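# Fold up a flat cardboard box blank on the table

## Task

Raise the blank's two long side walls and its lid to an upright position while its base stays lying flat on the table, then release it; at the end neither gripper may be in contact with the blank or with any other loose item.

## Robot and tools

Robot: two arms, left_arm and right_arm, mounted on opposite sides of the table and facing each other. left_arm's base is on the +y side. The names are labels only and do not match the left or right of any camera image. Each arm has six joints plus a gripper.

Frame: all printed poses share one scene frame. The origin is the table centre, +z is up, and the table surface sits at z = +0.020 m. Positions are in metres, orientations are quaternions ordered w,x,y,z, and velocities are in m/s and rad/s. The reported hand position may be somewhat wrong, worse when the arm is stretched far. On each gripper the fingers point along its own +x axis and close along its y axis. The printed end_effector_position is the spot between the finger pads, roughly 3 to 4 cm short of the fingertips.

Tool execute_actions. Argument "actions" is a list holding nothing or exactly one item. An empty list only reports the current state. A motion item has "rows" (1 to 15 rows) and optional "steps" (1 to 15, default 15). Each row drives one control step of 1/30 s; if there are more steps than rows, the final row repeats. A wait item has only "steps" (up to 300): it returns once that many steps have elapsed since the previous result, and your reply time counts toward them. Optional "pictures" (true/false) decides whether camera images come back; by default they do. A rejected call moves nothing.

Row layout: one flat list of 14 numbers covering both arms, always all 14 even if one arm stays still. First left_arm: waist, shoulder, elbow, wrist pitch, wrist yaw, wrist roll, opening. Then right_arm in the same seven-number order. The six joint values are absolute target angles in radians (same convention as the Joint positions line), not offsets. Stated ranges per arm: waist -3.054 to 3.054, shoulder 0.000 to 3.142, elbow 0.000 to 2.356, wrist pitch -1.571 to 1.571, wrist yaw -1.571 to 1.571, wrist roll -3.142 to 3.142. A call is rejected if any target exceeds a range end by over 0.010 rad and is also farther out than that joint's last reported angle. True ends may differ from the stated ones by up to 0.010 rad either way; a target beyond the true end is clipped there, and the result then prints "joint sent to its limit" (possibly referring to an earlier, still-running action). Absence of that line does not prove there is more room.

Opening is an absolute target from -1 to 1: +1 fully open, empty fingers close at about -0.80, and values down to -1 add nothing more. Closing fully from open takes at least about 0.5 s.

Motion limits: each step, the target passed to a joint can lead its measured angle by at most 0.211 rad (waist, shoulder, elbow), 0.213 (wrist pitch), 0.267 (wrist yaw), 0.228 (wrist roll). If the targets would put a gripper over 70 mm from where it currently is, all of that arm's targets are pulled back toward the measured angles. So distant goals need several calls. Friction can leave a joint short of its target, especially at long reach, and tiny turns may not happen; read the joint angles after every move.

Between calls the arms keep heading for the last row sent while you think or wait, until everything nearly stops or a step is HELD. After that only a new action moves them further, though fingers still finish opening or closing.

Gripping: grip_measured reports finger opening on the same -1..1 scale as the command. Each gripper's reading has its own fixed error of up to about 1 mm, and when squeezing something hard it reads up to about 3 mm (0.061) narrower than the pads really are. To hold an item, keep commanding an opening under grip_measured: about 0.07 under holds firmly, a smaller margin holds more gently. Parts thinner than about 3 mm receive proportionally less force. Pad force tops out near 34 to 49 N, with a brief spike at first contact. grip_effort_n is the motor's own output in newtons (negative closes, positive opens), capped near 83 N, noisy and offset, and nonzero even at rest; "n/a" means no value yet.

Result lines: the state line gives each arm's pose and velocities. Joint positions and Joint velocities give, per arm, the six joints in row order (rad, rad/s) and then the pad gap (m, m/s; 0.088 m when fully open). "joint command not followed" means the clearance check altered or stopped some joint targets; the rest of the row still ran. HELD marks steps where your row was partly or wholly not sent. TORQUE FAULT means a joint hit its load limit; that arm halts for 10 s and drops the rest of the call. Load limits per arm (N m): waist 18.2, shoulder 22.5, elbow 22.4, wrist pitch 5.92, wrist yaw 5.9, wrist roll 5.54, including the weight of anything held. MOTOR HOT appears from 50 °C; at 95 °C an OVER-TEMPERATURE FAULT holds the arm until it cools, and if cooling takes too long the arm and gripper lose power and go limp.

Tool zoom_image: "camera" is one of cam_high, cam_low, cam_left_wrist, cam_right_wrist (each 504x504); "region" is [x0, y0, x1, y1] in pixels of that camera's most recent full image, origin at top-left, no larger than 504 by 504. It returns an enlarged view.

Tool finished_scene: "scene" is the integer number of the current scene. It ends that scene permanently, reports whether the goal was met, and moves on. Replying without any tool call ends the whole run.

Avoid: knocking or placing anything off the table, arms striking or pressing each other (that ends the scene), dropping or slamming the blank, jerky or forceful pushes. Expect occasional external tugs on held parts or pushes on loose objects. Call finished_scene only after the grippers have let go and the folded state holds steady.

Each tool is called as a command line: name --argument value for each argument, lists and objects as JSON in quotes; but a table of rows of numbers goes row by row, as --pt "numbers of a row", without its own name.

## Session

execute_actions --actions '[]'

Scene clock: 0.00 s of 5100.00 s.
left_arm: end_effector_position=(-0.0207, +0.1417, +0.3624) grip_measured=+1.000 grip_effort_n=n/a end_effector_quat_wxyz=(+0.705, -0.020, -0.016, -0.709) end_effector_velocity=(+0.004, -0.001, -0.001) end_effector_angular_velocity=(+0.007, +0.008, +0.024) | right_arm: end_effector_position=(-0.0213, -0.1413, +0.3602) grip_measured=+1.000 grip_effort_n=n/a end_effector_quat_wxyz=(+0.706, +0.018, -0.013, +0.708) end_effector_velocity=(-0.003, +0.001, -0.003) end_effector_angular_velocity=(-0.012, -0.008, +0.019)
Joint positions: left_arm=[ 0.002  0.85   0.651  0.25   0.008 -0.005  0.088] | right_arm=[0.007 0.852 0.65  0.245 0.005 0.007 0.088]
Joint velocities: left_arm=[ 0.002  0.002  0.002 -0.007 -0.022 -0.007  0.   ] | right_arm=[-0.002  0.002 -0.002 -0.007 -0.022 -0.007  0.   ]
Heat: left arm: hottest shoulder 28 °C (+0.0 °C/min); right arm: hottest shoulder 28 °C (+0.0 °C/min).

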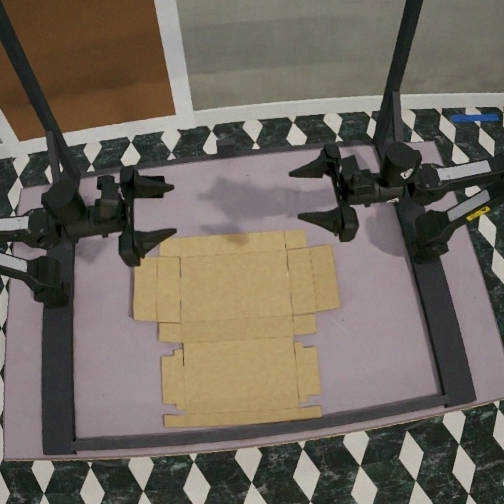

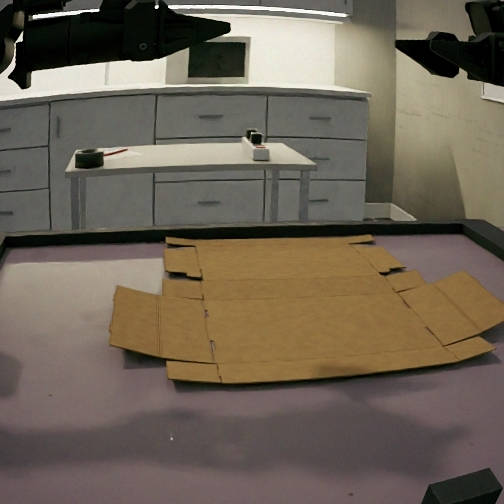

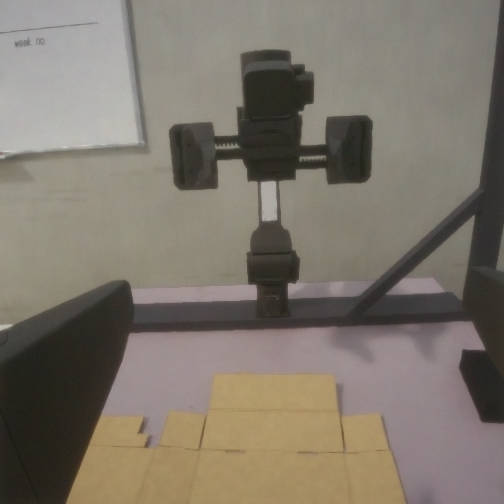

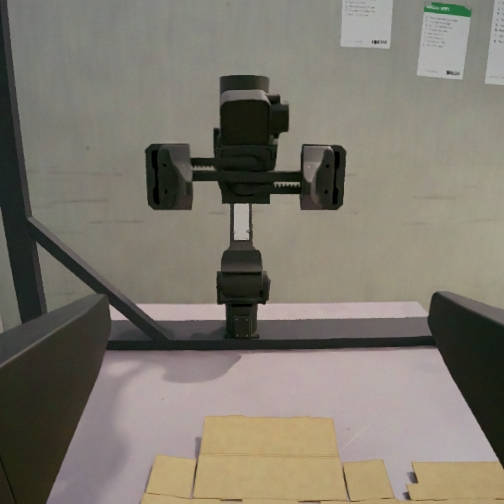

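execute_actions --actions '[]'

Scene clock: 23.87 s of 5100.00 s.
left_arm: end_effector_position=(-0.0207, +0.1417, +0.3624) grip_measured=+1.000 grip_effort_n=-0.2 end_effector_quat_wxyz=(+0.705, -0.020, -0.016, -0.709) end_effector_velocity=(+0.000, +0.000, -0.002) end_effector_angular_velocity=(+0.007, -0.007, +0.005) | right_arm: end_effector_position=(-0.0213, -0.1413, +0.3602) grip_measured=+1.000 grip_effort_n=-3.0 end_effector_quat_wxyz=(+0.706, +0.018, -0.013, +0.708) end_effector_velocity=(-0.000, -0.000, -0.002) end_effector_angular_velocity=(-0.007, -0.022, +0.004)
Joint positions: left_arm=[ 0.002  0.85   0.651  0.25   0.008 -0.005  0.088] | right_arm=[0.007 0.852 0.65  0.245 0.005 0.007 0.088]
Joint velocities: left_arm=[-0.002 -0.002 -0.002 -0.007 -0.007  0.007  0.   ] | right_arm=[-0.002 -0.002 -0.002 -0.007 -0.007 -0.022  0.   ]
Heat: left arm: hottest shoulder 28 °C (+0.0 °C/min); right arm: hottest wrist pitch 29 °C (+2.5 °C/min).
Steps of this call (steps 1 to 90: nothing new was sent; then 20.87 s passed at rest). Readings (joint positions):
1: left_arm=[0.002 0.850 0.651 0.250 0.008 -0.005] | right_arm=[0.007 0.852 0.650 0.245 0.005 0.007]
2: left_arm=[0.002 0.850 0.651 0.250 0.008 -0.005] | right_arm=[0.007 0.852 0.650 0.245 0.005 0.007]
4: left_arm=[0.002 0.850 0.651 0.250 0.008 -0.005] | right_arm=[0.007 0.852 0.650 0.245 0.005 0.007]
8: left_arm=[0.002 0.850 0.651 0.250 0.008 -0.005] | right_arm=[0.007 0.852 0.650 0.245 0.005 0.007]
90: the state above

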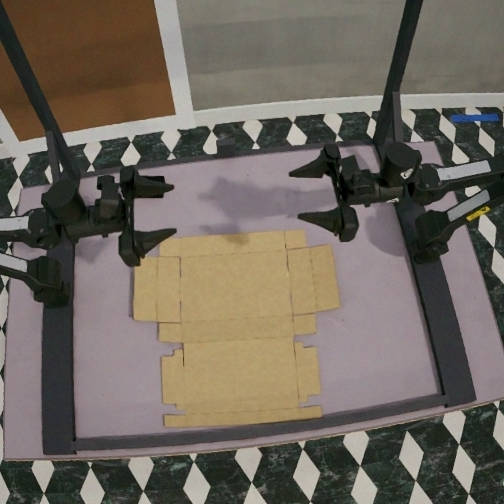

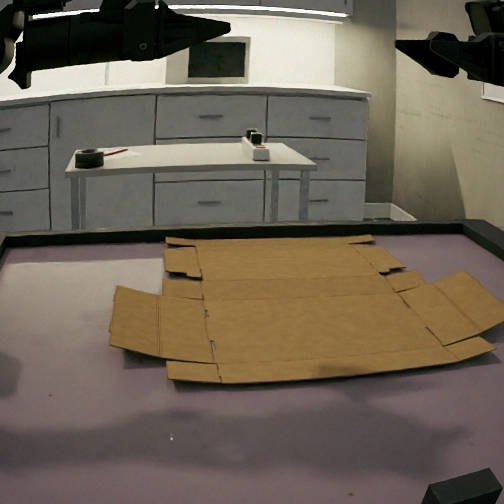

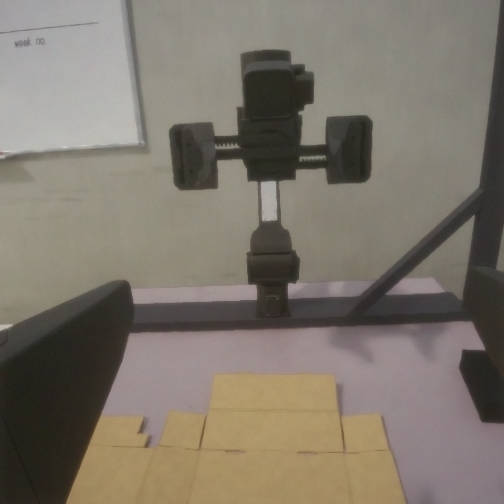

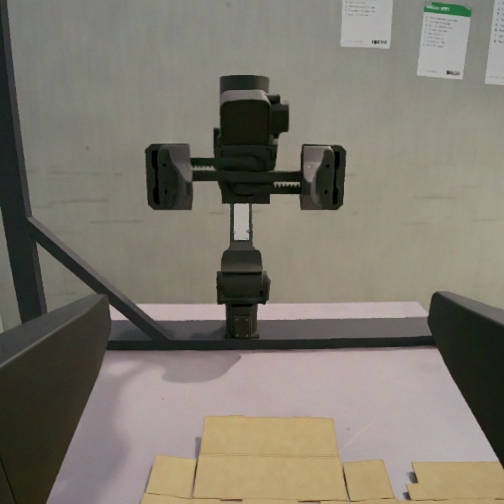

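Mirror. First stage waist/wrists.

execute_actions --actions '[{"rows":[[-0.68,1.3,0.9,-0.91,-0.85,0,1,-0.06,1.2,0.8,-0.5,0,2.3,-1]]}]' --pictures false

execute_actions --actions '[{"steps":40}]' --pictures false

execute_actions --actions '[{"rows":[[-0.68,2.1,1.6,-0.91,-0.85,0,1,-0.06,1.8,1.07,-0.29,0,2.3,-1]]}]' --pictures false

execute_actions --actions '[{"steps":40}]' --pictures false

execute_actions --actions '[{"rows":[[-0.68,2.21,1.6,-0.91,-0.85,0,1,-0.06,1.88,1.07,-0.29,0,2.3,-1]]}]'

Scene clock: 32.73 s of 5100.00 s.
left_arm: end_effector_position=(-0.1103, +0.1662, +0.2088) grip_measured=+1.000 grip_effort_n=-1.2 end_effector_quat_wxyz=(+0.660, +0.493, +0.020, -0.566) end_effector_velocity=(+0.164, +0.193, -0.095) end_effector_angular_velocity=(+1.141, -1.286, +0.076) | right_arm: end_effector_position=(-0.0027, -0.1472, +0.1795) grip_measured=-0.683 grip_effort_n=-17.0 end_effector_quat_wxyz=(+0.718, +0.046, +0.561, +0.410) end_effector_velocity=(-0.001, -0.047, -0.035) end_effector_angular_velocity=(-0.202, +1.252, -1.497)
Joint positions: left_arm=[-0.671  1.297  0.891 -0.628 -0.823 -0.003  0.088] | right_arm=[-0.056  1.191  0.788 -0.472 -0.     0.961  0.006]
Joint velocities: left_arm=[-0.095 -0.002  0.076 -1.766 -0.344  0.007  0.   ] | right_arm=[-0.002 -0.007  0.007 -0.286  0.007  1.941 -0.176]
Heat: left arm: hottest shoulder 28 °C (+0.0 °C/min); right arm: hottest wrist pitch 29 °C (+1.8 °C/min).
Steps of this call (steps 1 to 90: nothing new was sent; then 5.37 s passed at rest; steps 91 to 105: all 15 steps of this action). Readings (joint positions):
91: left_arm=[-0.031 0.882 0.688 0.189 -0.070 -0.005] | right_arm=[-0.002 0.883 0.678 0.191 -0.000 0.063]
92: left_arm=[-0.088 0.930 0.747 0.131 -0.153 -0.005] | right_arm=[-0.017 0.931 0.723 0.138 -0.001 0.131]
94: left_arm=[-0.207 1.048 0.846 0.031 -0.297 -0.005] | right_arm=[-0.040 1.037 0.779 0.038 -0.000 0.245]
98: left_arm=[-0.414 1.219 0.885 -0.187 -0.565 -0.005] | right_arm=[-0.053 1.168 0.788 -0.217 -0.000 0.501]
105: the state above

Scene clock: 34.07 s of 5100.00 s.
left_arm: end_effector_position=(-0.0826, +0.1997, +0.1937) grip_measured=+1.000 grip_effort_n=-1.6 end_effector_quat_wxyz=(+0.607, +0.609, +0.015, -0.511) end_effector_velocity=(+0.002, +0.000, +0.001) end_effector_angular_velocity=(-0.007, -0.020, +0.008) | right_arm: end_effector_position=(-0.0028, -0.1510, +0.1769) grip_measured=-0.779 grip_effort_n=-83.5 end_effector_quat_wxyz=(+0.541, +0.474, +0.694, -0.034) end_effector_velocity=(-0.000, +0.001, +0.002) end_effector_angular_velocity=(+0.012, +0.000, +0.008)
Joint positions: left_arm=[-0.677  1.297  0.892 -0.908 -0.847 -0.003  0.088] | right_arm=[-0.056  1.191  0.791 -0.498 -0.     2.295  0.001]
Joint velocities: left_arm=[-0.002  0.002 -0.002 -0.007 -0.022 -0.007  0.   ] | right_arm=[-0.002 -0.007 -0.002  0.007 -0.007 -0.007 -0.   ]
Heat: left arm: hottest shoulder 28 °C (+0.0 °C/min); right arm: hottest wrist pitch 29 °C (+1.8 °C/min).
Steps of this call (steps 1 to 40: the robot went on to your last target). Readings (joint positions):
1: left_arm=[-0.672 1.297 0.892 -0.689 -0.830 -0.003] | right_arm=[-0.056 1.191 0.789 -0.480 -0.000 1.027]
2: left_arm=[-0.673 1.297 0.892 -0.753 -0.835 -0.003] | right_arm=[-0.056 1.191 0.789 -0.486 -0.000 1.093]
4: left_arm=[-0.673 1.297 0.892 -0.839 -0.841 -0.003] | right_arm=[-0.056 1.191 0.790 -0.492 -0.000 1.224]
8: left_arm=[-0.676 1.297 0.892 -0.891 -0.847 -0.003] | right_arm=[-0.056 1.191 0.790 -0.496 -0.000 1.488]
40: the state above

Scene clock: 34.57 s of 5100.00 s.
left_arm: end_effector_position=(-0.1951, +0.0607, +0.1521) grip_measured=+1.000 grip_effort_n=-1.2 end_effector_quat_wxyz=(+0.589, +0.638, +0.014, -0.496) end_effector_velocity=(+0.003, +0.016, -0.305) end_effector_angular_velocity=(+0.727, -0.504, -0.019) | right_arm: end_effector_position=(+0.0032, -0.0450, +0.0958) grip_measured=-0.779 grip_effort_n=-83.5 end_effector_quat_wxyz=(+0.567, +0.440, +0.692, -0.079) end_effector_velocity=(+0.003, +0.022, -0.007) end_effector_angular_velocity=(+0.079, -0.022, +0.013)
Joint positions: left_arm=[-0.679  2.056  1.577 -0.908 -0.849 -0.003  0.088] | right_arm=[-0.056  1.788  1.061 -0.297 -0.     2.297  0.001]
Joint velocities: left_arm=[-0.002  0.735 -0.002 -0.139  0.066  0.007  0.   ] | right_arm=[-0.002  0.056 -0.002  0.139  0.007 -0.022 -0.   ]
Heat: left arm: hottest shoulder 28 °C (+0.0 °C/min); right arm: hottest wrist pitch 29 °C (+1.7 °C/min).
Steps of this call (steps 1 to 15: all 15 steps of this action). Readings (joint positions):
1: left_arm=[-0.677 1.332 0.926 -0.936 -0.847 -0.003] | right_arm=[-0.056 1.217 0.812 -0.489 -0.000 2.297]
2: left_arm=[-0.676 1.382 0.979 -0.929 -0.850 -0.003] | right_arm=[-0.056 1.260 0.848 -0.434 -0.000 2.297]
4: left_arm=[-0.677 1.507 1.110 -0.904 -0.850 -0.003] | right_arm=[-0.056 1.374 0.954 -0.354 -0.000 2.297]
8: left_arm=[-0.678 1.740 1.356 -0.908 -0.850 -0.003] | right_arm=[-0.056 1.582 1.071 -0.295 -0.000 2.297]
15: the state above

Scene clock: 35.90 s of 5100.00 s.
left_arm: end_effector_position=(-0.1975, +0.0577, +0.1394) grip_measured=+1.000 grip_effort_n=-1.2 end_effector_quat_wxyz=(+0.582, +0.649, +0.015, -0.490) end_effector_velocity=(+0.002, +0.001, +0.003) end_effector_angular_velocity=(-0.019, -0.009, +0.015) | right_arm: end_effector_position=(+0.0034, -0.0423, +0.0979) grip_measured=-0.779 grip_effort_n=-83.5 end_effector_quat_wxyz=(+0.564, +0.443, +0.693, -0.075) end_effector_velocity=(-0.003, -0.004, -0.000) end_effector_angular_velocity=(-0.016, +0.016, +0.015)
Joint positions: left_arm=[-0.679  2.099  1.594 -0.909 -0.849 -0.003  0.088] | right_arm=[-0.056  1.789  1.065 -0.29  -0.     2.297  0.001]
Joint velocities: left_arm=[-0.002 -0.002 -0.002 -0.007 -0.022 -0.022  0.   ] | right_arm=[-0.002 -0.007 -0.002 -0.022 -0.022 -0.007 -0.   ]
Heat: left arm: hottest shoulder 28 °C (+0.0 °C/min); right arm: hottest wrist pitch 29 °C (+1.7 °C/min).
Steps of this call (steps 1 to 30: the robot went on to your last target; steps 31 to 40: nothing new was sent). Readings (joint positions):
1: left_arm=[-0.679 2.076 1.577 -0.912 -0.848 -0.003] | right_arm=[-0.056 1.789 1.061 -0.293 -0.000 2.297]
2: left_arm=[-0.679 2.090 1.577 -0.912 -0.847 -0.003] | right_arm=[-0.056 1.789 1.062 -0.291 -0.000 2.297]
4: left_arm=[-0.679 2.099 1.577 -0.912 -0.847 -0.003] | right_arm=[-0.056 1.789 1.065 -0.290 -0.000 2.297]
8: left_arm=[-0.679 2.099 1.593 -0.909 -0.849 -0.003] | right_arm=[-0.056 1.789 1.065 -0.290 -0.000 2.297]
40: the state above
All arms were judged still, so your last target was given up. Only a new action makes them travel on or press farther. Fingers that are still opening or closing keep moving.

Scene clock: 36.40 s of 5100.00 s.
left_arm: end_effector_position=(-0.1965, +0.0589, +0.0971) grip_measured=+1.000 grip_effort_n=-1.2 end_effector_quat_wxyz=(+0.556, +0.688, +0.015, -0.467) end_effector_velocity=(+0.004, +0.002, +0.001) end_effector_angular_velocity=(+0.008, -0.016, +0.008) | right_arm: end_effector_position=(+0.0032, -0.0453, +0.0685) grip_measured=-0.779 grip_effort_n=-83.5 end_effector_quat_wxyz=(+0.579, +0.421, +0.690, -0.102) end_effector_velocity=(-0.002, -0.002, -0.001) end_effector_angular_velocity=(-0.006, +0.016, +0.014)
Joint positions: left_arm=[-0.679  2.208  1.599 -0.91  -0.849 -0.003  0.088] | right_arm=[-0.056  1.868  1.071 -0.29  -0.     2.297  0.001]
Joint velocities: left_arm=[ 0.002 -0.002 -0.002 -0.022 -0.007 -0.007  0.   ] | right_arm=[-0.002 -0.002 -0.002 -0.007 -0.022 -0.007 -0.   ]
Heat: left arm: hottest shoulder 28 °C (+0.0 °C/min); right arm: hottest wrist pitch 29 °C (+1.6 °C/min).
Steps of this call (steps 1 to 15: all 15 steps of this action). Readings (joint positions):
1: left_arm=[-0.679 2.114 1.596 -0.911 -0.850 -0.003] | right_arm=[-0.056 1.801 1.066 -0.290 -0.000 2.297]
2: left_arm=[-0.679 2.127 1.602 -0.908 -0.853 -0.003] | right_arm=[-0.056 1.814 1.071 -0.286 -0.000 2.297]
4: left_arm=[-0.679 2.159 1.605 -0.907 -0.853 -0.003] | right_arm=[-0.056 1.844 1.073 -0.289 -0.000 2.297]
8: left_arm=[-0.679 2.205 1.599 -0.910 -0.849 -0.003] | right_arm=[-0.056 1.868 1.071 -0.292 -0.000 2.297]
15: the state above

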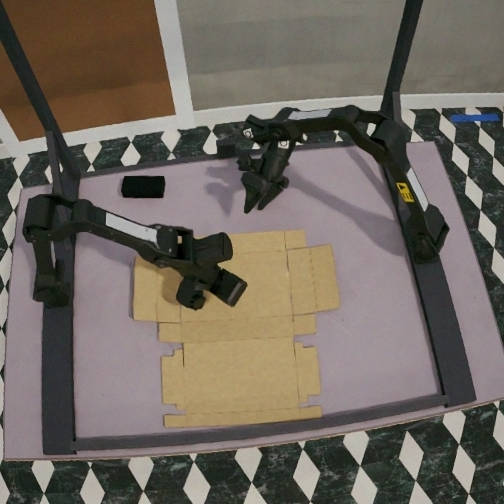

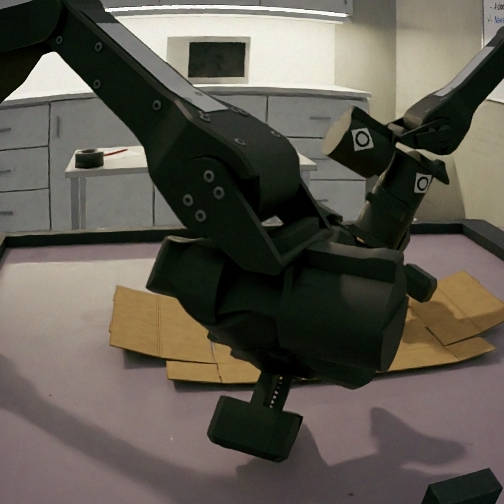

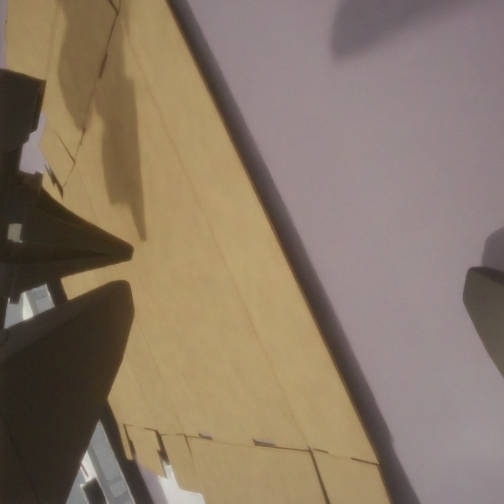

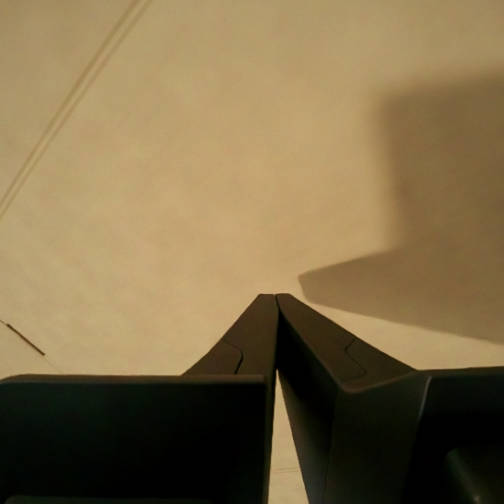

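execute_actions --actions '[{"rows":[[-0.64,2.245,1.6,-0.91,-0.85,0,1,-0.06,1.93,1.07,-0.29,0,2.3,-0.8]]}]' --pictures false

execute_actions --actions '[{"rows":[[-0.56,2.245,1.6,-0.91,-0.85,0,1,-0.06,1.93,1.07,-0.29,0,2.3,-0.8]]}]'

Scene clock: 41.07 s of 5100.00 s.
left_arm: end_effector_position=(-0.1816, +0.0535, +0.0897) grip_measured=+1.000 grip_effort_n=-1.2 end_effector_quat_wxyz=(+0.559, +0.694, +0.027, -0.453) end_effector_velocity=(+0.003, +0.002, -0.000) end_effector_angular_velocity=(+0.005, -0.031, -0.007) | right_arm: end_effector_position=(+0.0034, -0.0443, +0.0582) grip_measured=-0.779 grip_effort_n=-83.5 end_effector_quat_wxyz=(+0.583, +0.416, +0.690, -0.109) end_effector_velocity=(-0.000, -0.001, -0.001) end_effector_angular_velocity=(+0.003, +0.003, +0.007)
Joint positions: left_arm=[-0.644  2.227  1.599 -0.91  -0.852 -0.003  0.088] | right_arm=[-0.057  1.901  1.078 -0.283 -0.     2.297  0.001]
Joint velocities: left_arm=[-0.002  0.002 -0.007 -0.007 -0.022  0.007  0.   ] | right_arm=[-0.002 -0.002 -0.007  0.007 -0.007 -0.007  0.   ]
Heat: left arm: hottest shoulder 30 °C (+2.9 °C/min); right arm: hottest wrist pitch 29 °C (+1.5 °C/min).
Steps of this call (steps 1 to 15: the robot went on to your last target; steps 16 to 90: nothing new was sent; then 1.17 s passed at rest; steps 91 to 105: all 15 steps of this action). Readings (joint positions):
91: left_arm=[-0.677 2.211 1.599 -0.910 -0.849 -0.003] | right_arm=[-0.056 1.875 1.071 -0.290 -0.000 2.297]
92: left_arm=[-0.672 2.214 1.599 -0.909 -0.849 -0.003] | right_arm=[-0.056 1.883 1.072 -0.287 -0.000 2.297]
94: left_arm=[-0.657 2.221 1.599 -0.909 -0.849 -0.003] | right_arm=[-0.056 1.896 1.073 -0.285 -0.000 2.297]
98: left_arm=[-0.644 2.226 1.599 -0.910 -0.850 -0.003] | right_arm=[-0.057 1.900 1.077 -0.283 -0.000 2.297]
105: the state above

Scene clock: 41.57 s of 5100.00 s.
left_arm: end_effector_position=(-0.1469, +0.0412, +0.0897) grip_measured=+1.000 grip_effort_n=-1.2 end_effector_quat_wxyz=(+0.578, +0.692, +0.056, -0.429) end_effector_velocity=(-0.001, -0.001, +0.001) end_effector_angular_velocity=(-0.024, +0.007, +0.012) | right_arm: end_effector_position=(+0.0034, -0.0443, +0.0582) grip_measured=-0.779 grip_effort_n=-83.5 end_effector_quat_wxyz=(+0.583, +0.416, +0.690, -0.109) end_effector_velocity=(-0.000, -0.002, -0.001) end_effector_angular_velocity=(-0.007, +0.004, +0.007)
Joint positions: left_arm=[-0.559  2.227  1.599 -0.909 -0.852 -0.003  0.088] | right_arm=[-0.057  1.901  1.078 -0.283 -0.     2.297  0.001]
Joint velocities: left_arm=[-0.002 -0.002 -0.002  0.007 -0.007 -0.022  0.   ] | right_arm=[-0.002 -0.002 -0.002 -0.007 -0.007 -0.007 -0.   ]
Heat: left arm: hottest shoulder 30 °C (+2.9 °C/min); right arm: hottest wrist pitch 29 °C (+1.4 °C/min).
Steps of this call (steps 1 to 15: all 15 steps of this action). Readings (joint positions):
1: left_arm=[-0.640 2.227 1.599 -0.910 -0.850 -0.003] | right_arm=[-0.057 1.901 1.078 -0.283 -0.000 2.297]
2: left_arm=[-0.631 2.227 1.599 -0.910 -0.849 -0.003] | right_arm=[-0.057 1.901 1.078 -0.283 -0.000 2.297]
4: left_arm=[-0.600 2.227 1.599 -0.909 -0.849 -0.003] | right_arm=[-0.057 1.901 1.078 -0.283 -0.000 2.297]
8: left_arm=[-0.560 2.227 1.599 -0.909 -0.850 -0.003] | right_arm=[-0.057 1.901 1.078 -0.283 -0.000 2.297]
15: the state above

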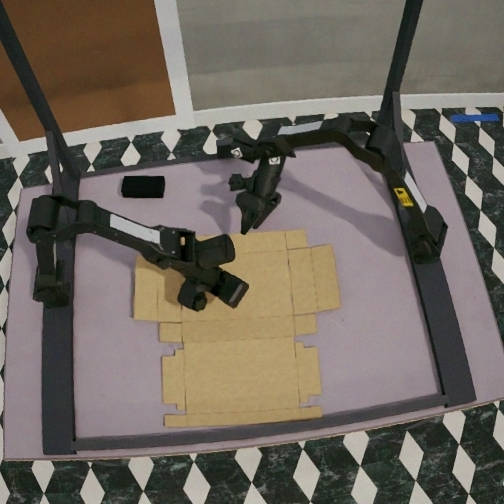

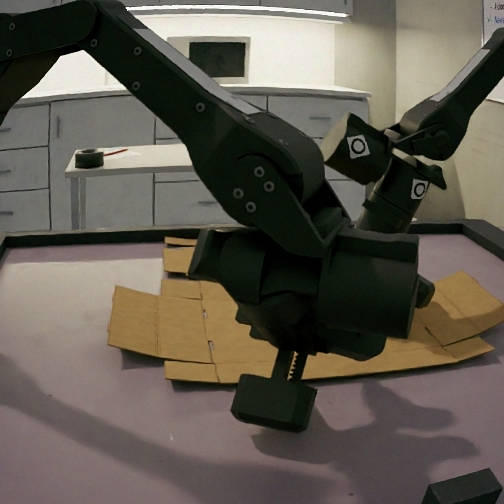

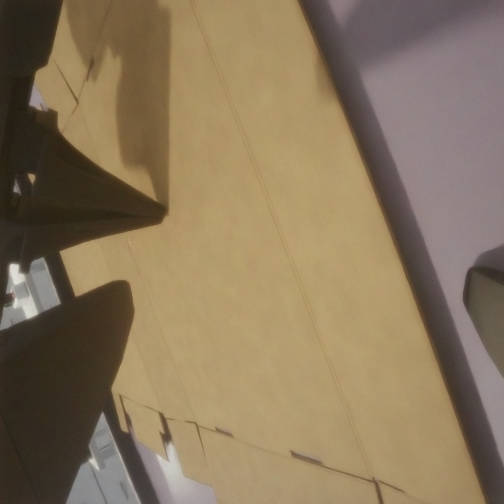

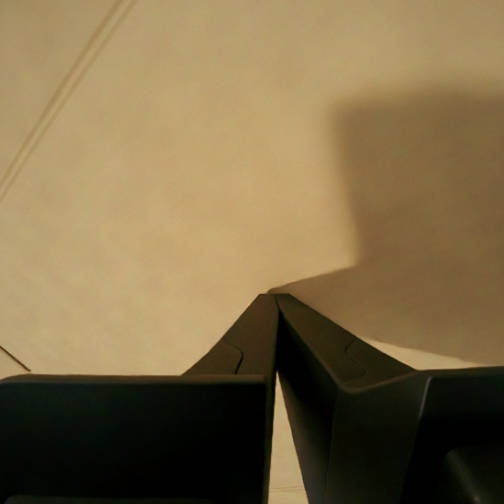

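execute_actions --actions '[{"rows":[[-0.49,2.245,1.6,-0.91,-0.85,0,1,-0.06,1.93,1.07,-0.29,0,2.3,-0.76]]}]'

Scene clock: 46.97 s of 5100.00 s.
left_arm: end_effector_position=(-0.1264, +0.0354, +0.0888) grip_measured=+1.000 grip_effort_n=-1.2 end_effector_quat_wxyz=(+0.587, +0.690, +0.077, -0.417) end_effector_velocity=(+0.003, +0.003, +0.003) end_effector_angular_velocity=(-0.006, -0.021, +0.013) | right_arm: end_effector_position=(+0.0054, -0.0444, +0.0583) grip_measured=-0.763 grip_effort_n=13.7 end_effector_quat_wxyz=(+0.583, +0.418, +0.688, -0.110) end_effector_velocity=(+0.002, +0.001, +0.001) end_effector_angular_velocity=(+0.007, -0.010, +0.001)
Joint positions: left_arm=[-0.508  2.227  1.601 -0.909 -0.842 -0.003  0.088] | right_arm=[-0.06   1.901  1.078 -0.284  0.003  2.297  0.002]
Joint velocities: left_arm=[-0.002 -0.002 -0.002 -0.022 -0.022 -0.022  0.   ] | right_arm=[-0.002 -0.002 -0.002  0.007  0.007 -0.007  0.   ]
Heat: left arm: hottest shoulder 31 °C (+3.8 °C/min); right arm: hottest wrist pitch 29 °C (+1.3 °C/min).
Steps of this call (steps 1 to 15: the robot went on to your last target; steps 16 to 90: nothing new was sent; then 1.90 s passed at rest; steps 91 to 105: all 15 steps of this action). Readings (joint positions):
91: left_arm=[-0.556 2.227 1.599 -0.909 -0.851 -0.003] | right_arm=[-0.057 1.901 1.078 -0.283 -0.000 2.297]
92: left_arm=[-0.548 2.227 1.599 -0.909 -0.850 -0.003] | right_arm=[-0.057 1.901 1.078 -0.283 -0.000 2.297]
94: left_arm=[-0.524 2.227 1.599 -0.909 -0.850 -0.003] | right_arm=[-0.057 1.901 1.078 -0.283 -0.000 2.297]
98: left_arm=[-0.507 2.227 1.600 -0.909 -0.839 -0.003] | right_arm=[-0.060 1.901 1.078 -0.284 0.003 2.297]
105: the state above

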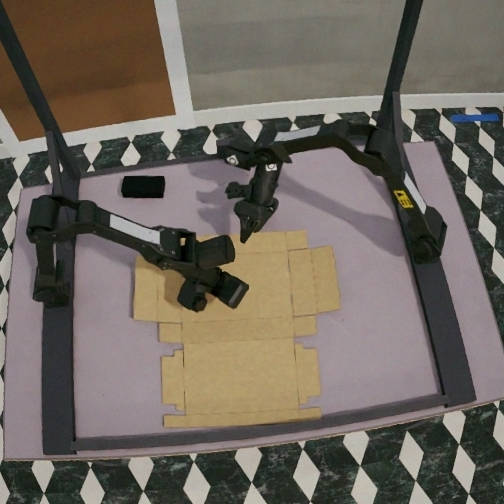

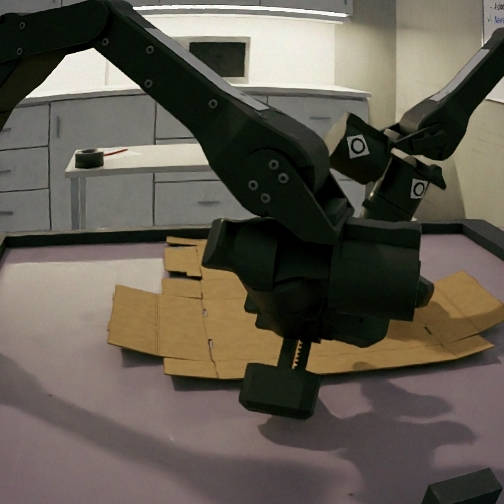

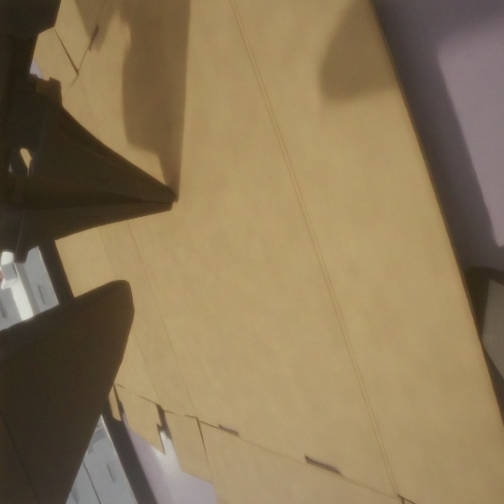

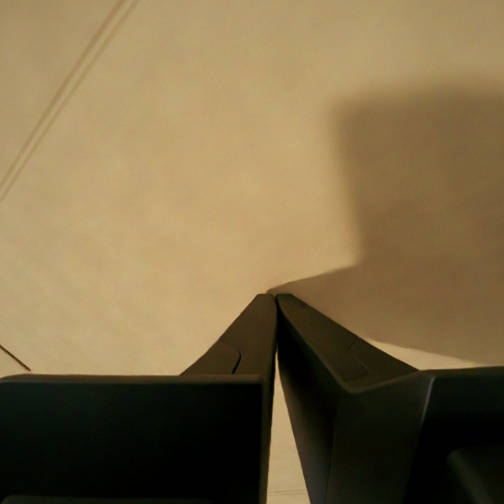

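Under the edge.

execute_actions --actions '[{"rows":[[-0.5,2.225,1.6,-0.91,-0.85,0,0.8,-0.06,1.93,1.07,-0.29,0,2.3,-0.76],[-0.5,2.225,1.6,-0.91,-0.85,0,0.7,-0.06,1.93,1.07,-0.29,0,2.3,-0.76],[-0.5,2.225,1.6,-0.91,-0.85,0,0.6,-0.06,1.93,1.07,-0.29,0,2.3,-0.76],[-0.5,2.225,1.6,-0.91,-0.85,0,0.5,-0.06,1.93,1.07,-0.29,0,2.3,-0.76],[-0.5,2.225,1.6,-0.91,-0.85,0,0.4,-0.06,1.93,1.07,-0.29,0,2.3,-0.76],[-0.5,2.225,1.6,-0.91,-0.85,0,0.3,-0.06,1.93,1.07,-0.29,0,2.3,-0.76],[-0.5,2.225,1.6,-0.91,-0.85,0,0.2,-0.06,1.93,1.07,-0.29,0,2.3,-0.76],[-0.5,2.225,1.6,-0.91,-0.85,0,0,-0.06,1.93,1.07,-0.29,0,2.3,-0.76]]}]'

execute_actions --actions '[{"rows":[[-0.47,2.2,1.6,-0.96,-0.85,0,0,-0.06,1.93,1.07,-0.29,0,2.3,-0.76]]}]'

Scene clock: 56.20 s of 5100.00 s.
left_arm: end_effector_position=(-0.1369, +0.0383, +0.0866) grip_measured=+0.028 grip_effort_n=-20.2 end_effector_quat_wxyz=(+0.579, +0.689, +0.077, -0.429) end_effector_velocity=(-0.002, +0.003, -0.000) end_effector_angular_velocity=(-0.000, +0.026, +0.012) | right_arm: end_effector_position=(+0.0078, -0.0452, +0.0580) grip_measured=-0.763 grip_effort_n=13.7 end_effector_quat_wxyz=(+0.585, +0.419, +0.685, -0.112) end_effector_velocity=(-0.000, -0.002, -0.001) end_effector_angular_velocity=(-0.007, +0.010, +0.022)
Joint positions: left_arm=[-0.528  2.227  1.601 -0.908 -0.822 -0.003  0.04 ] | right_arm=[-0.065  1.901  1.078 -0.287  0.006  2.297  0.002]
Joint velocities: left_arm=[-0.002 -0.007 -0.002 -0.007  0.022 -0.022 -0.014] | right_arm=[-0.007 -0.002 -0.002 -0.007 -0.022 -0.022 -0.   ]
Heat: left arm: hottest shoulder 32 °C (+4.3 °C/min); right arm: hottest shoulder 28 °C (+0.0 °C/min).
Steps of this call (steps 1 to 15: the robot went on to your last target; steps 16 to 90: nothing new was sent; then 5.73 s passed at rest; steps 91 to 105: all 15 steps of this action). Readings (joint positions):
91: left_arm=[-0.508 2.227 1.601 -0.909 -0.839 -0.003] | right_arm=[-0.060 1.901 1.078 -0.284 0.003 2.297]
92: left_arm=[-0.510 2.227 1.601 -0.908 -0.836 -0.003] | right_arm=[-0.060 1.901 1.078 -0.284 0.003 2.297]
94: left_arm=[-0.515 2.227 1.601 -0.907 -0.832 -0.003] | right_arm=[-0.060 1.901 1.078 -0.284 0.003 2.297]
98: left_arm=[-0.521 2.227 1.601 -0.908 -0.827 -0.003] | right_arm=[-0.063 1.901 1.078 -0.286 0.005 2.297]
105: the state above

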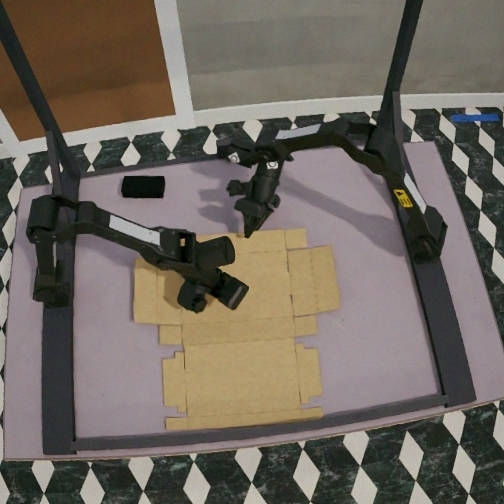

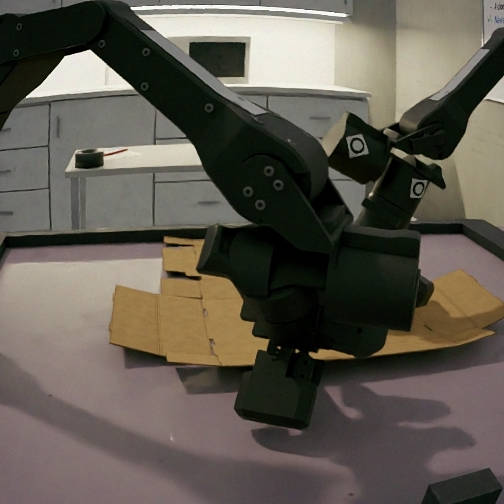

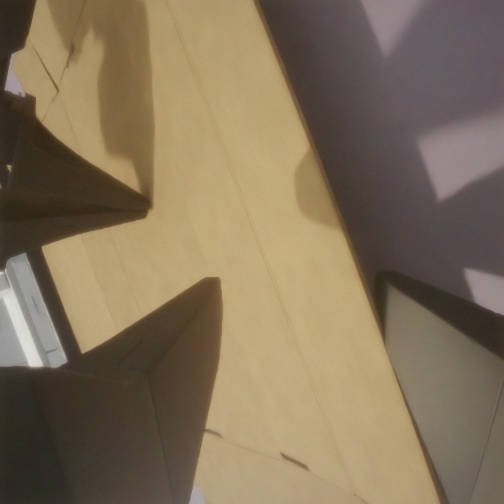

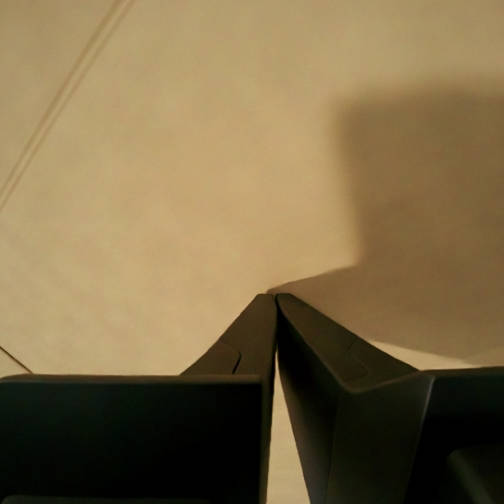

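Scene clock: 56.70 s of 5100.00 s.
left_arm: end_effector_position=(-0.1279, +0.0405, +0.0942) grip_measured=+0.004 grip_effort_n=-19.3 end_effector_quat_wxyz=(+0.577, +0.695, +0.084, -0.421) end_effector_velocity=(+0.001, +0.001, +0.001) end_effector_angular_velocity=(-0.002, -0.007, +0.003) | right_arm: end_effector_position=(+0.0080, -0.0446, +0.0584) grip_measured=-0.763 grip_effort_n=13.7 end_effector_quat_wxyz=(+0.584, +0.420, +0.685, -0.112) end_effector_velocity=(-0.000, -0.002, -0.001) end_effector_angular_velocity=(-0.008, -0.003, +0.020)
Joint positions: left_arm=[-0.512  2.21   1.605 -0.947 -0.821 -0.003  0.039] | right_arm=[-0.065  1.901  1.079 -0.285  0.006  2.297  0.002]
Joint velocities: left_arm=[-0.002 -0.002 -0.002 -0.007 -0.007 -0.007 -0.   ] | right_arm=[-0.002 -0.002 -0.002 -0.007 -0.007 -0.022  0.   ]
Heat: left arm: hottest shoulder 32 °C (+4.2 °C/min); right arm: hottest shoulder 28 °C (+0.0 °C/min).
Steps of this call (steps 1 to 15: all 15 steps of this action). Readings (joint positions):
1: left_arm=[-0.527 2.227 1.601 -0.914 -0.820 -0.003] | right_arm=[-0.065 1.901 1.078 -0.287 0.006 2.297]
2: left_arm=[-0.526 2.227 1.601 -0.918 -0.817 -0.003] | right_arm=[-0.065 1.901 1.078 -0.287 0.006 2.297]
4: left_arm=[-0.524 2.223 1.604 -0.929 -0.816 -0.003] | right_arm=[-0.065 1.901 1.078 -0.286 0.006 2.297]
8: left_arm=[-0.515 2.214 1.605 -0.943 -0.821 -0.003] | right_arm=[-0.065 1.901 1.079 -0.286 0.006 2.297]
15: the state above

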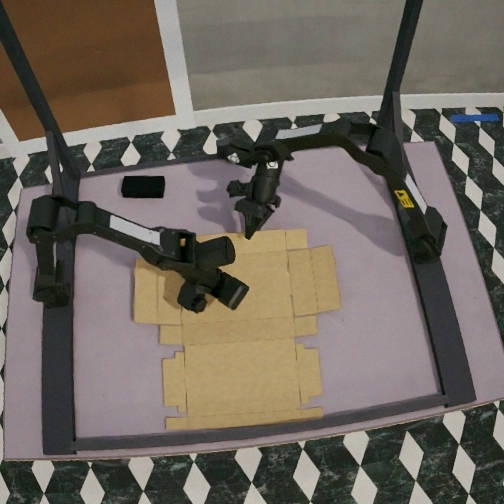

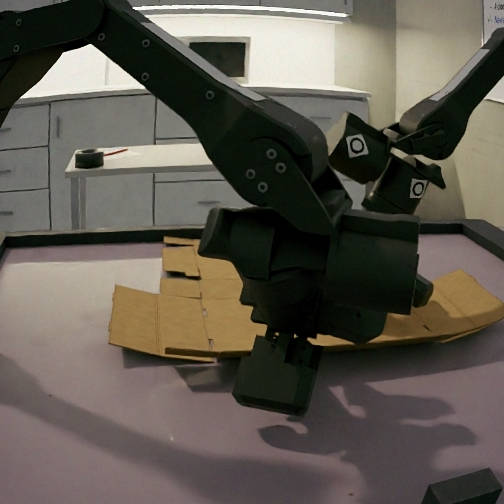

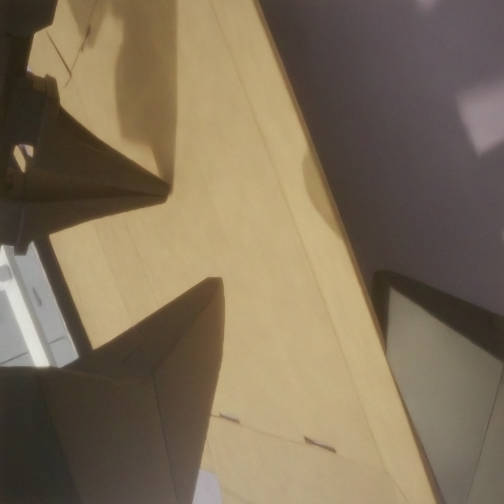

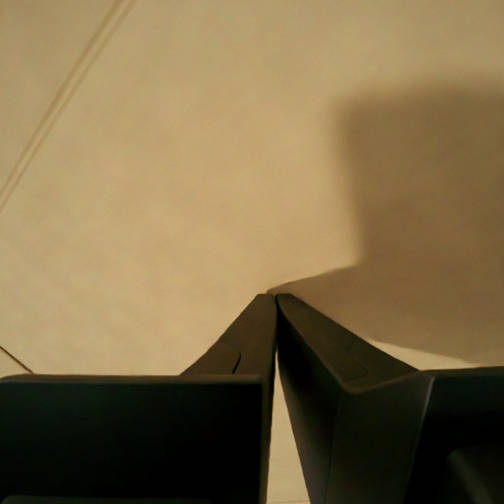

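execute_actions --actions '[{"rows":[[-0.47,2.18,1.6,-1.05,-0.85,0,0,-0.06,1.93,1.07,-0.29,0,2.3,-0.76]]}]'

Scene clock: 59.60 s of 5100.00 s.
left_arm: end_effector_position=(-0.1150, +0.0488, +0.1059) grip_measured=+0.003 grip_effort_n=-17.0 end_effector_quat_wxyz=(+0.567, +0.714, +0.087, -0.402) end_effector_velocity=(-0.002, +0.000, -0.002) end_effector_angular_velocity=(-0.013, +0.015, +0.013) | right_arm: end_effector_position=(+0.0060, -0.0420, +0.0591) grip_measured=-0.763 grip_effort_n=13.7 end_effector_quat_wxyz=(+0.582, +0.420, +0.688, -0.108) end_effector_velocity=(-0.003, -0.004, -0.002) end_effector_angular_velocity=(-0.011, +0.017, +0.014)
Joint positions: left_arm=[-0.497  2.188  1.611 -1.031 -0.833 -0.003  0.039] | right_arm=[-0.062  1.904  1.083 -0.278  0.002  2.297  0.002]
Joint velocities: left_arm=[-0.002  0.002 -0.002  0.007  0.007 -0.022 -0.   ] | right_arm=[-0.002 -0.002 -0.007 -0.007 -0.022 -0.007 -0.   ]
Heat: left arm: hottest shoulder 33 °C (+5.0 °C/min); right arm: hottest shoulder 28 °C (+0.0 °C/min).
Steps of this call (steps 1 to 15: the robot went on to your last target; steps 16 to 72: nothing new was sent; steps 73 to 87: all 15 steps of this action). Readings (joint positions):
73: left_arm=[-0.512 2.208 1.607 -0.961 -0.823 -0.003] | right_arm=[-0.065 1.901 1.079 -0.284 0.006 2.297]
74: left_arm=[-0.512 2.206 1.609 -0.980 -0.826 -0.003] | right_arm=[-0.065 1.902 1.080 -0.279 0.003 2.297]
76: left_arm=[-0.510 2.196 1.611 -1.008 -0.832 -0.003] | right_arm=[-0.062 1.904 1.082 -0.278 0.002 2.297]
80: left_arm=[-0.498 2.188 1.611 -1.029 -0.833 -0.003] | right_arm=[-0.062 1.904 1.083 -0.278 0.002 2.297]
87: the state above

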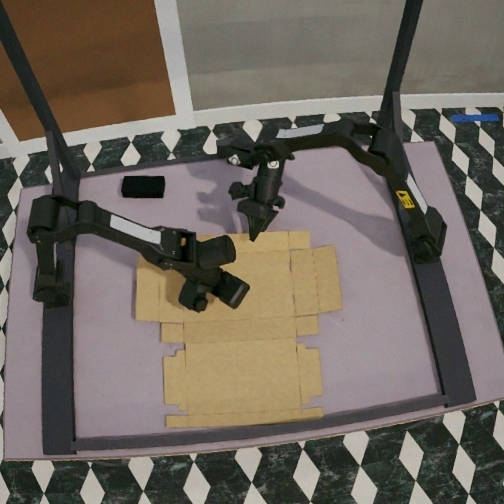

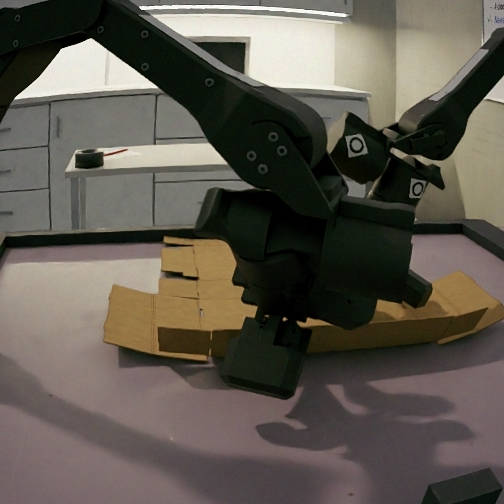

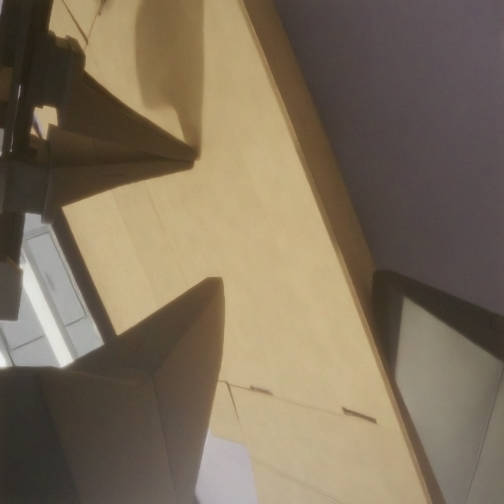

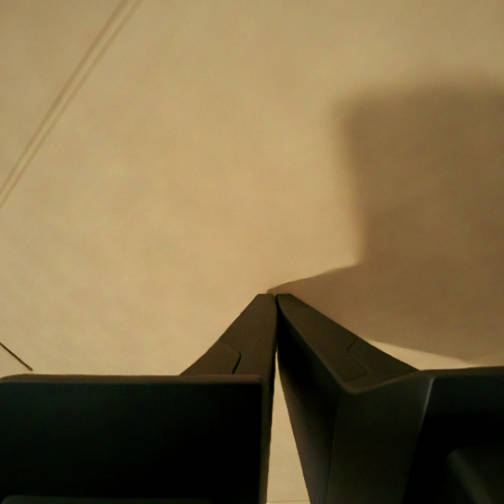

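execute_actions --actions '[{"rows":[[-0.41,2.19,1.6,-1.08,-0.85,0,0,-0.06,1.93,1.07,-0.29,0,2.3,-0.76]]}]'

execute_actions --actions '[{"rows":[[-0.37,2.21,1.6,-1.08,-0.85,0,0,-0.06,1.93,1.07,-0.29,0,2.3,-0.76]]}]'

Scene clock: 64.23 s of 5100.00 s.
left_arm: end_effector_position=(-0.0893, +0.0483, +0.1073) grip_measured=+0.003 grip_effort_n=-15.6 end_effector_quat_wxyz=(+0.570, +0.722, +0.107, -0.378) end_effector_velocity=(-0.001, -0.002, +0.002) end_effector_angular_velocity=(-0.009, -0.003, -0.008) | right_arm: end_effector_position=(+0.0060, -0.0421, +0.0588) grip_measured=-0.763 grip_effort_n=13.7 end_effector_quat_wxyz=(+0.582, +0.420, +0.688, -0.108) end_effector_velocity=(+0.002, -0.002, +0.001) end_effector_angular_velocity=(-0.003, -0.003, -0.012)
Joint positions: left_arm=[-0.441  2.187  1.613 -1.063 -0.837 -0.003  0.039] | right_arm=[-0.062  1.905  1.083 -0.278  0.002  2.297  0.002]
Joint velocities: left_arm=[-0.002 -0.002  0.002  0.007 -0.007  0.007 -0.   ] | right_arm=[-0.002 -0.007 -0.002 -0.007  0.007  0.007 -0.   ]
Heat: left arm: hottest shoulder 34 °C (+6.1 °C/min); right arm: hottest shoulder 29 °C (+1.0 °C/min).
Steps of this call (steps 1 to 15: the robot went on to your last target; steps 16 to 90: nothing new was sent; then 1.13 s passed at rest; steps 91 to 105: all 15 steps of this action). Readings (joint positions):
91: left_arm=[-0.494 2.188 1.611 -1.037 -0.832 -0.003] | right_arm=[-0.062 1.904 1.083 -0.278 0.002 2.297]
92: left_arm=[-0.486 2.188 1.611 -1.045 -0.831 -0.003] | right_arm=[-0.062 1.904 1.083 -0.278 0.002 2.297]
94: left_arm=[-0.466 2.188 1.611 -1.053 -0.832 -0.003] | right_arm=[-0.062 1.905 1.083 -0.278 0.002 2.297]
98: left_arm=[-0.442 2.187 1.613 -1.062 -0.836 -0.003] | right_arm=[-0.062 1.905 1.083 -0.278 0.002 2.297]
105: the state above

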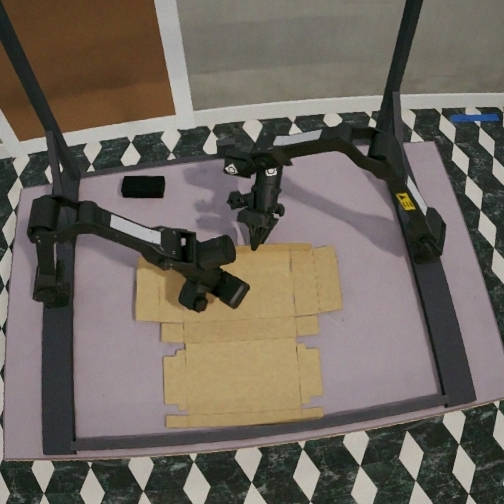

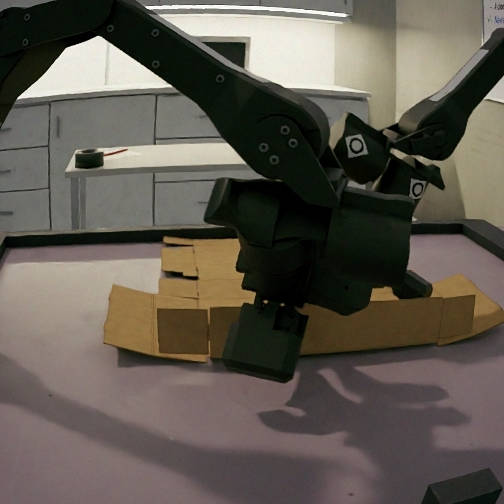

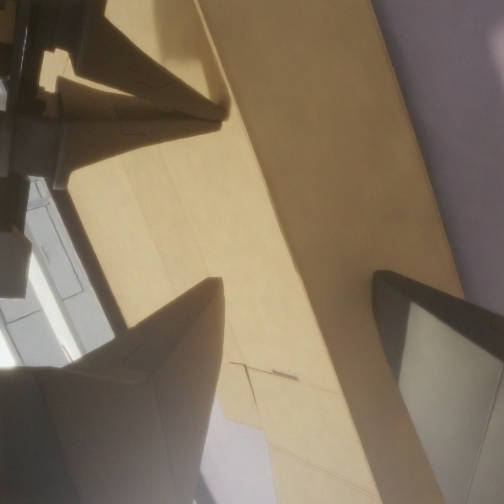

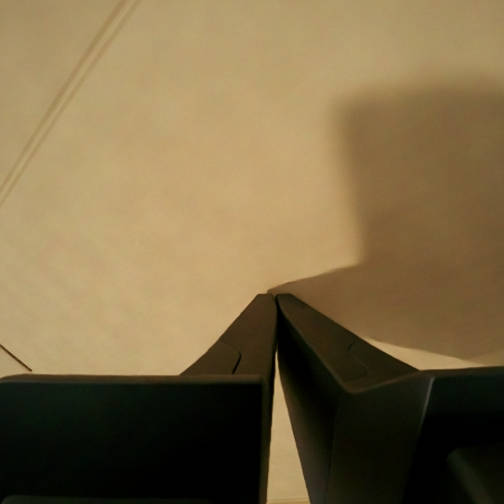

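Scene clock: 64.73 s of 5100.00 s.
left_arm: end_effector_position=(-0.0851, +0.0476, +0.1062) grip_measured=+0.003 grip_effort_n=-15.6 end_effector_quat_wxyz=(+0.570, +0.719, +0.117, -0.379) end_effector_velocity=(-0.001, +0.002, -0.000) end_effector_angular_velocity=(+0.005, +0.006, +0.003) | right_arm: end_effector_position=(+0.0062, -0.0422, +0.0587) grip_measured=-0.763 grip_effort_n=13.3 end_effector_quat_wxyz=(+0.582, +0.420, +0.688, -0.108) end_effector_velocity=(-0.000, -0.001, -0.001) end_effector_angular_velocity=(+0.003, +0.016, +0.009)
Joint positions: left_arm=[-0.426  2.187  1.615 -1.063 -0.823 -0.003  0.039] | right_arm=[-0.062  1.905  1.083 -0.278  0.002  2.297  0.002]
Joint velocities: left_arm=[-0.002 -0.002 -0.002 -0.007  0.007 -0.007 -0.   ] | right_arm=[-0.007 -0.002 -0.007  0.007 -0.022 -0.007 -0.   ]
Heat: left arm: hottest shoulder 34 °C (+6.0 °C/min); right arm: hottest shoulder 29 °C (+1.0 °C/min).
Steps of this call (steps 1 to 15: all 15 steps of this action). Readings (joint positions):
1: left_arm=[-0.439 2.187 1.613 -1.063 -0.837 -0.003] | right_arm=[-0.062 1.905 1.083 -0.278 0.002 2.297]
2: left_arm=[-0.434 2.187 1.613 -1.063 -0.837 -0.003] | right_arm=[-0.062 1.905 1.083 -0.278 0.002 2.297]
4: left_arm=[-0.427 2.187 1.614 -1.063 -0.823 -0.003] | right_arm=[-0.062 1.905 1.083 -0.278 0.002 2.297]
8: left_arm=[-0.426 2.187 1.615 -1.063 -0.823 -0.003] | right_arm=[-0.062 1.905 1.083 -0.278 0.002 2.297]
15: the state above

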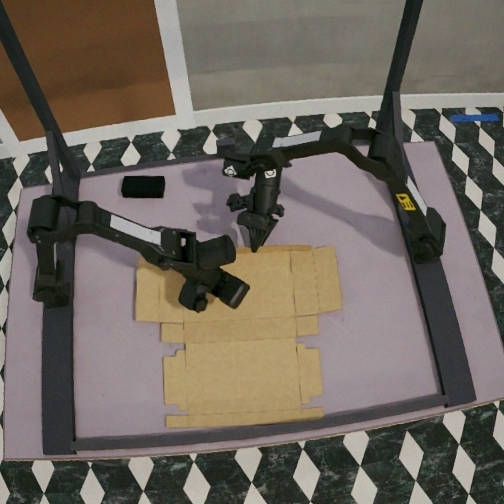

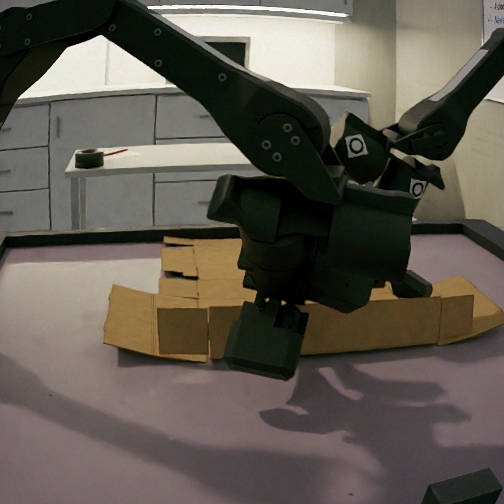

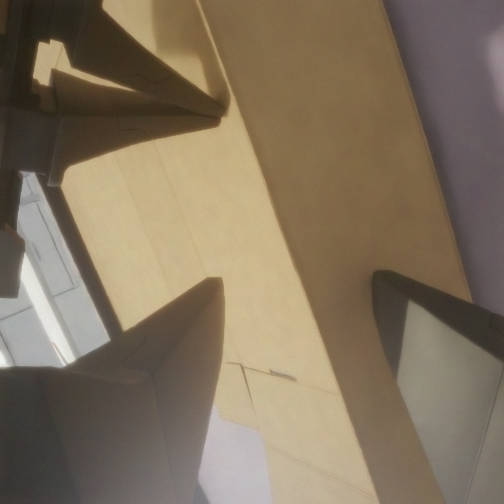

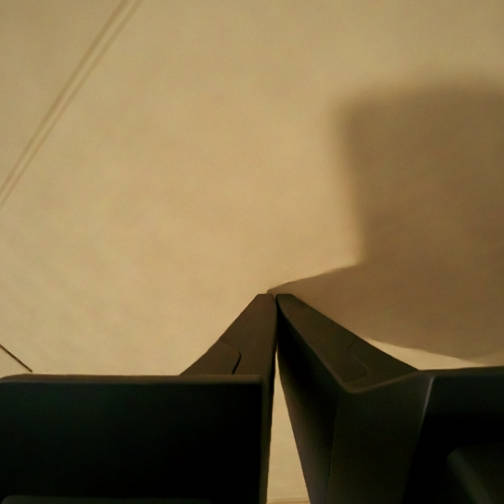

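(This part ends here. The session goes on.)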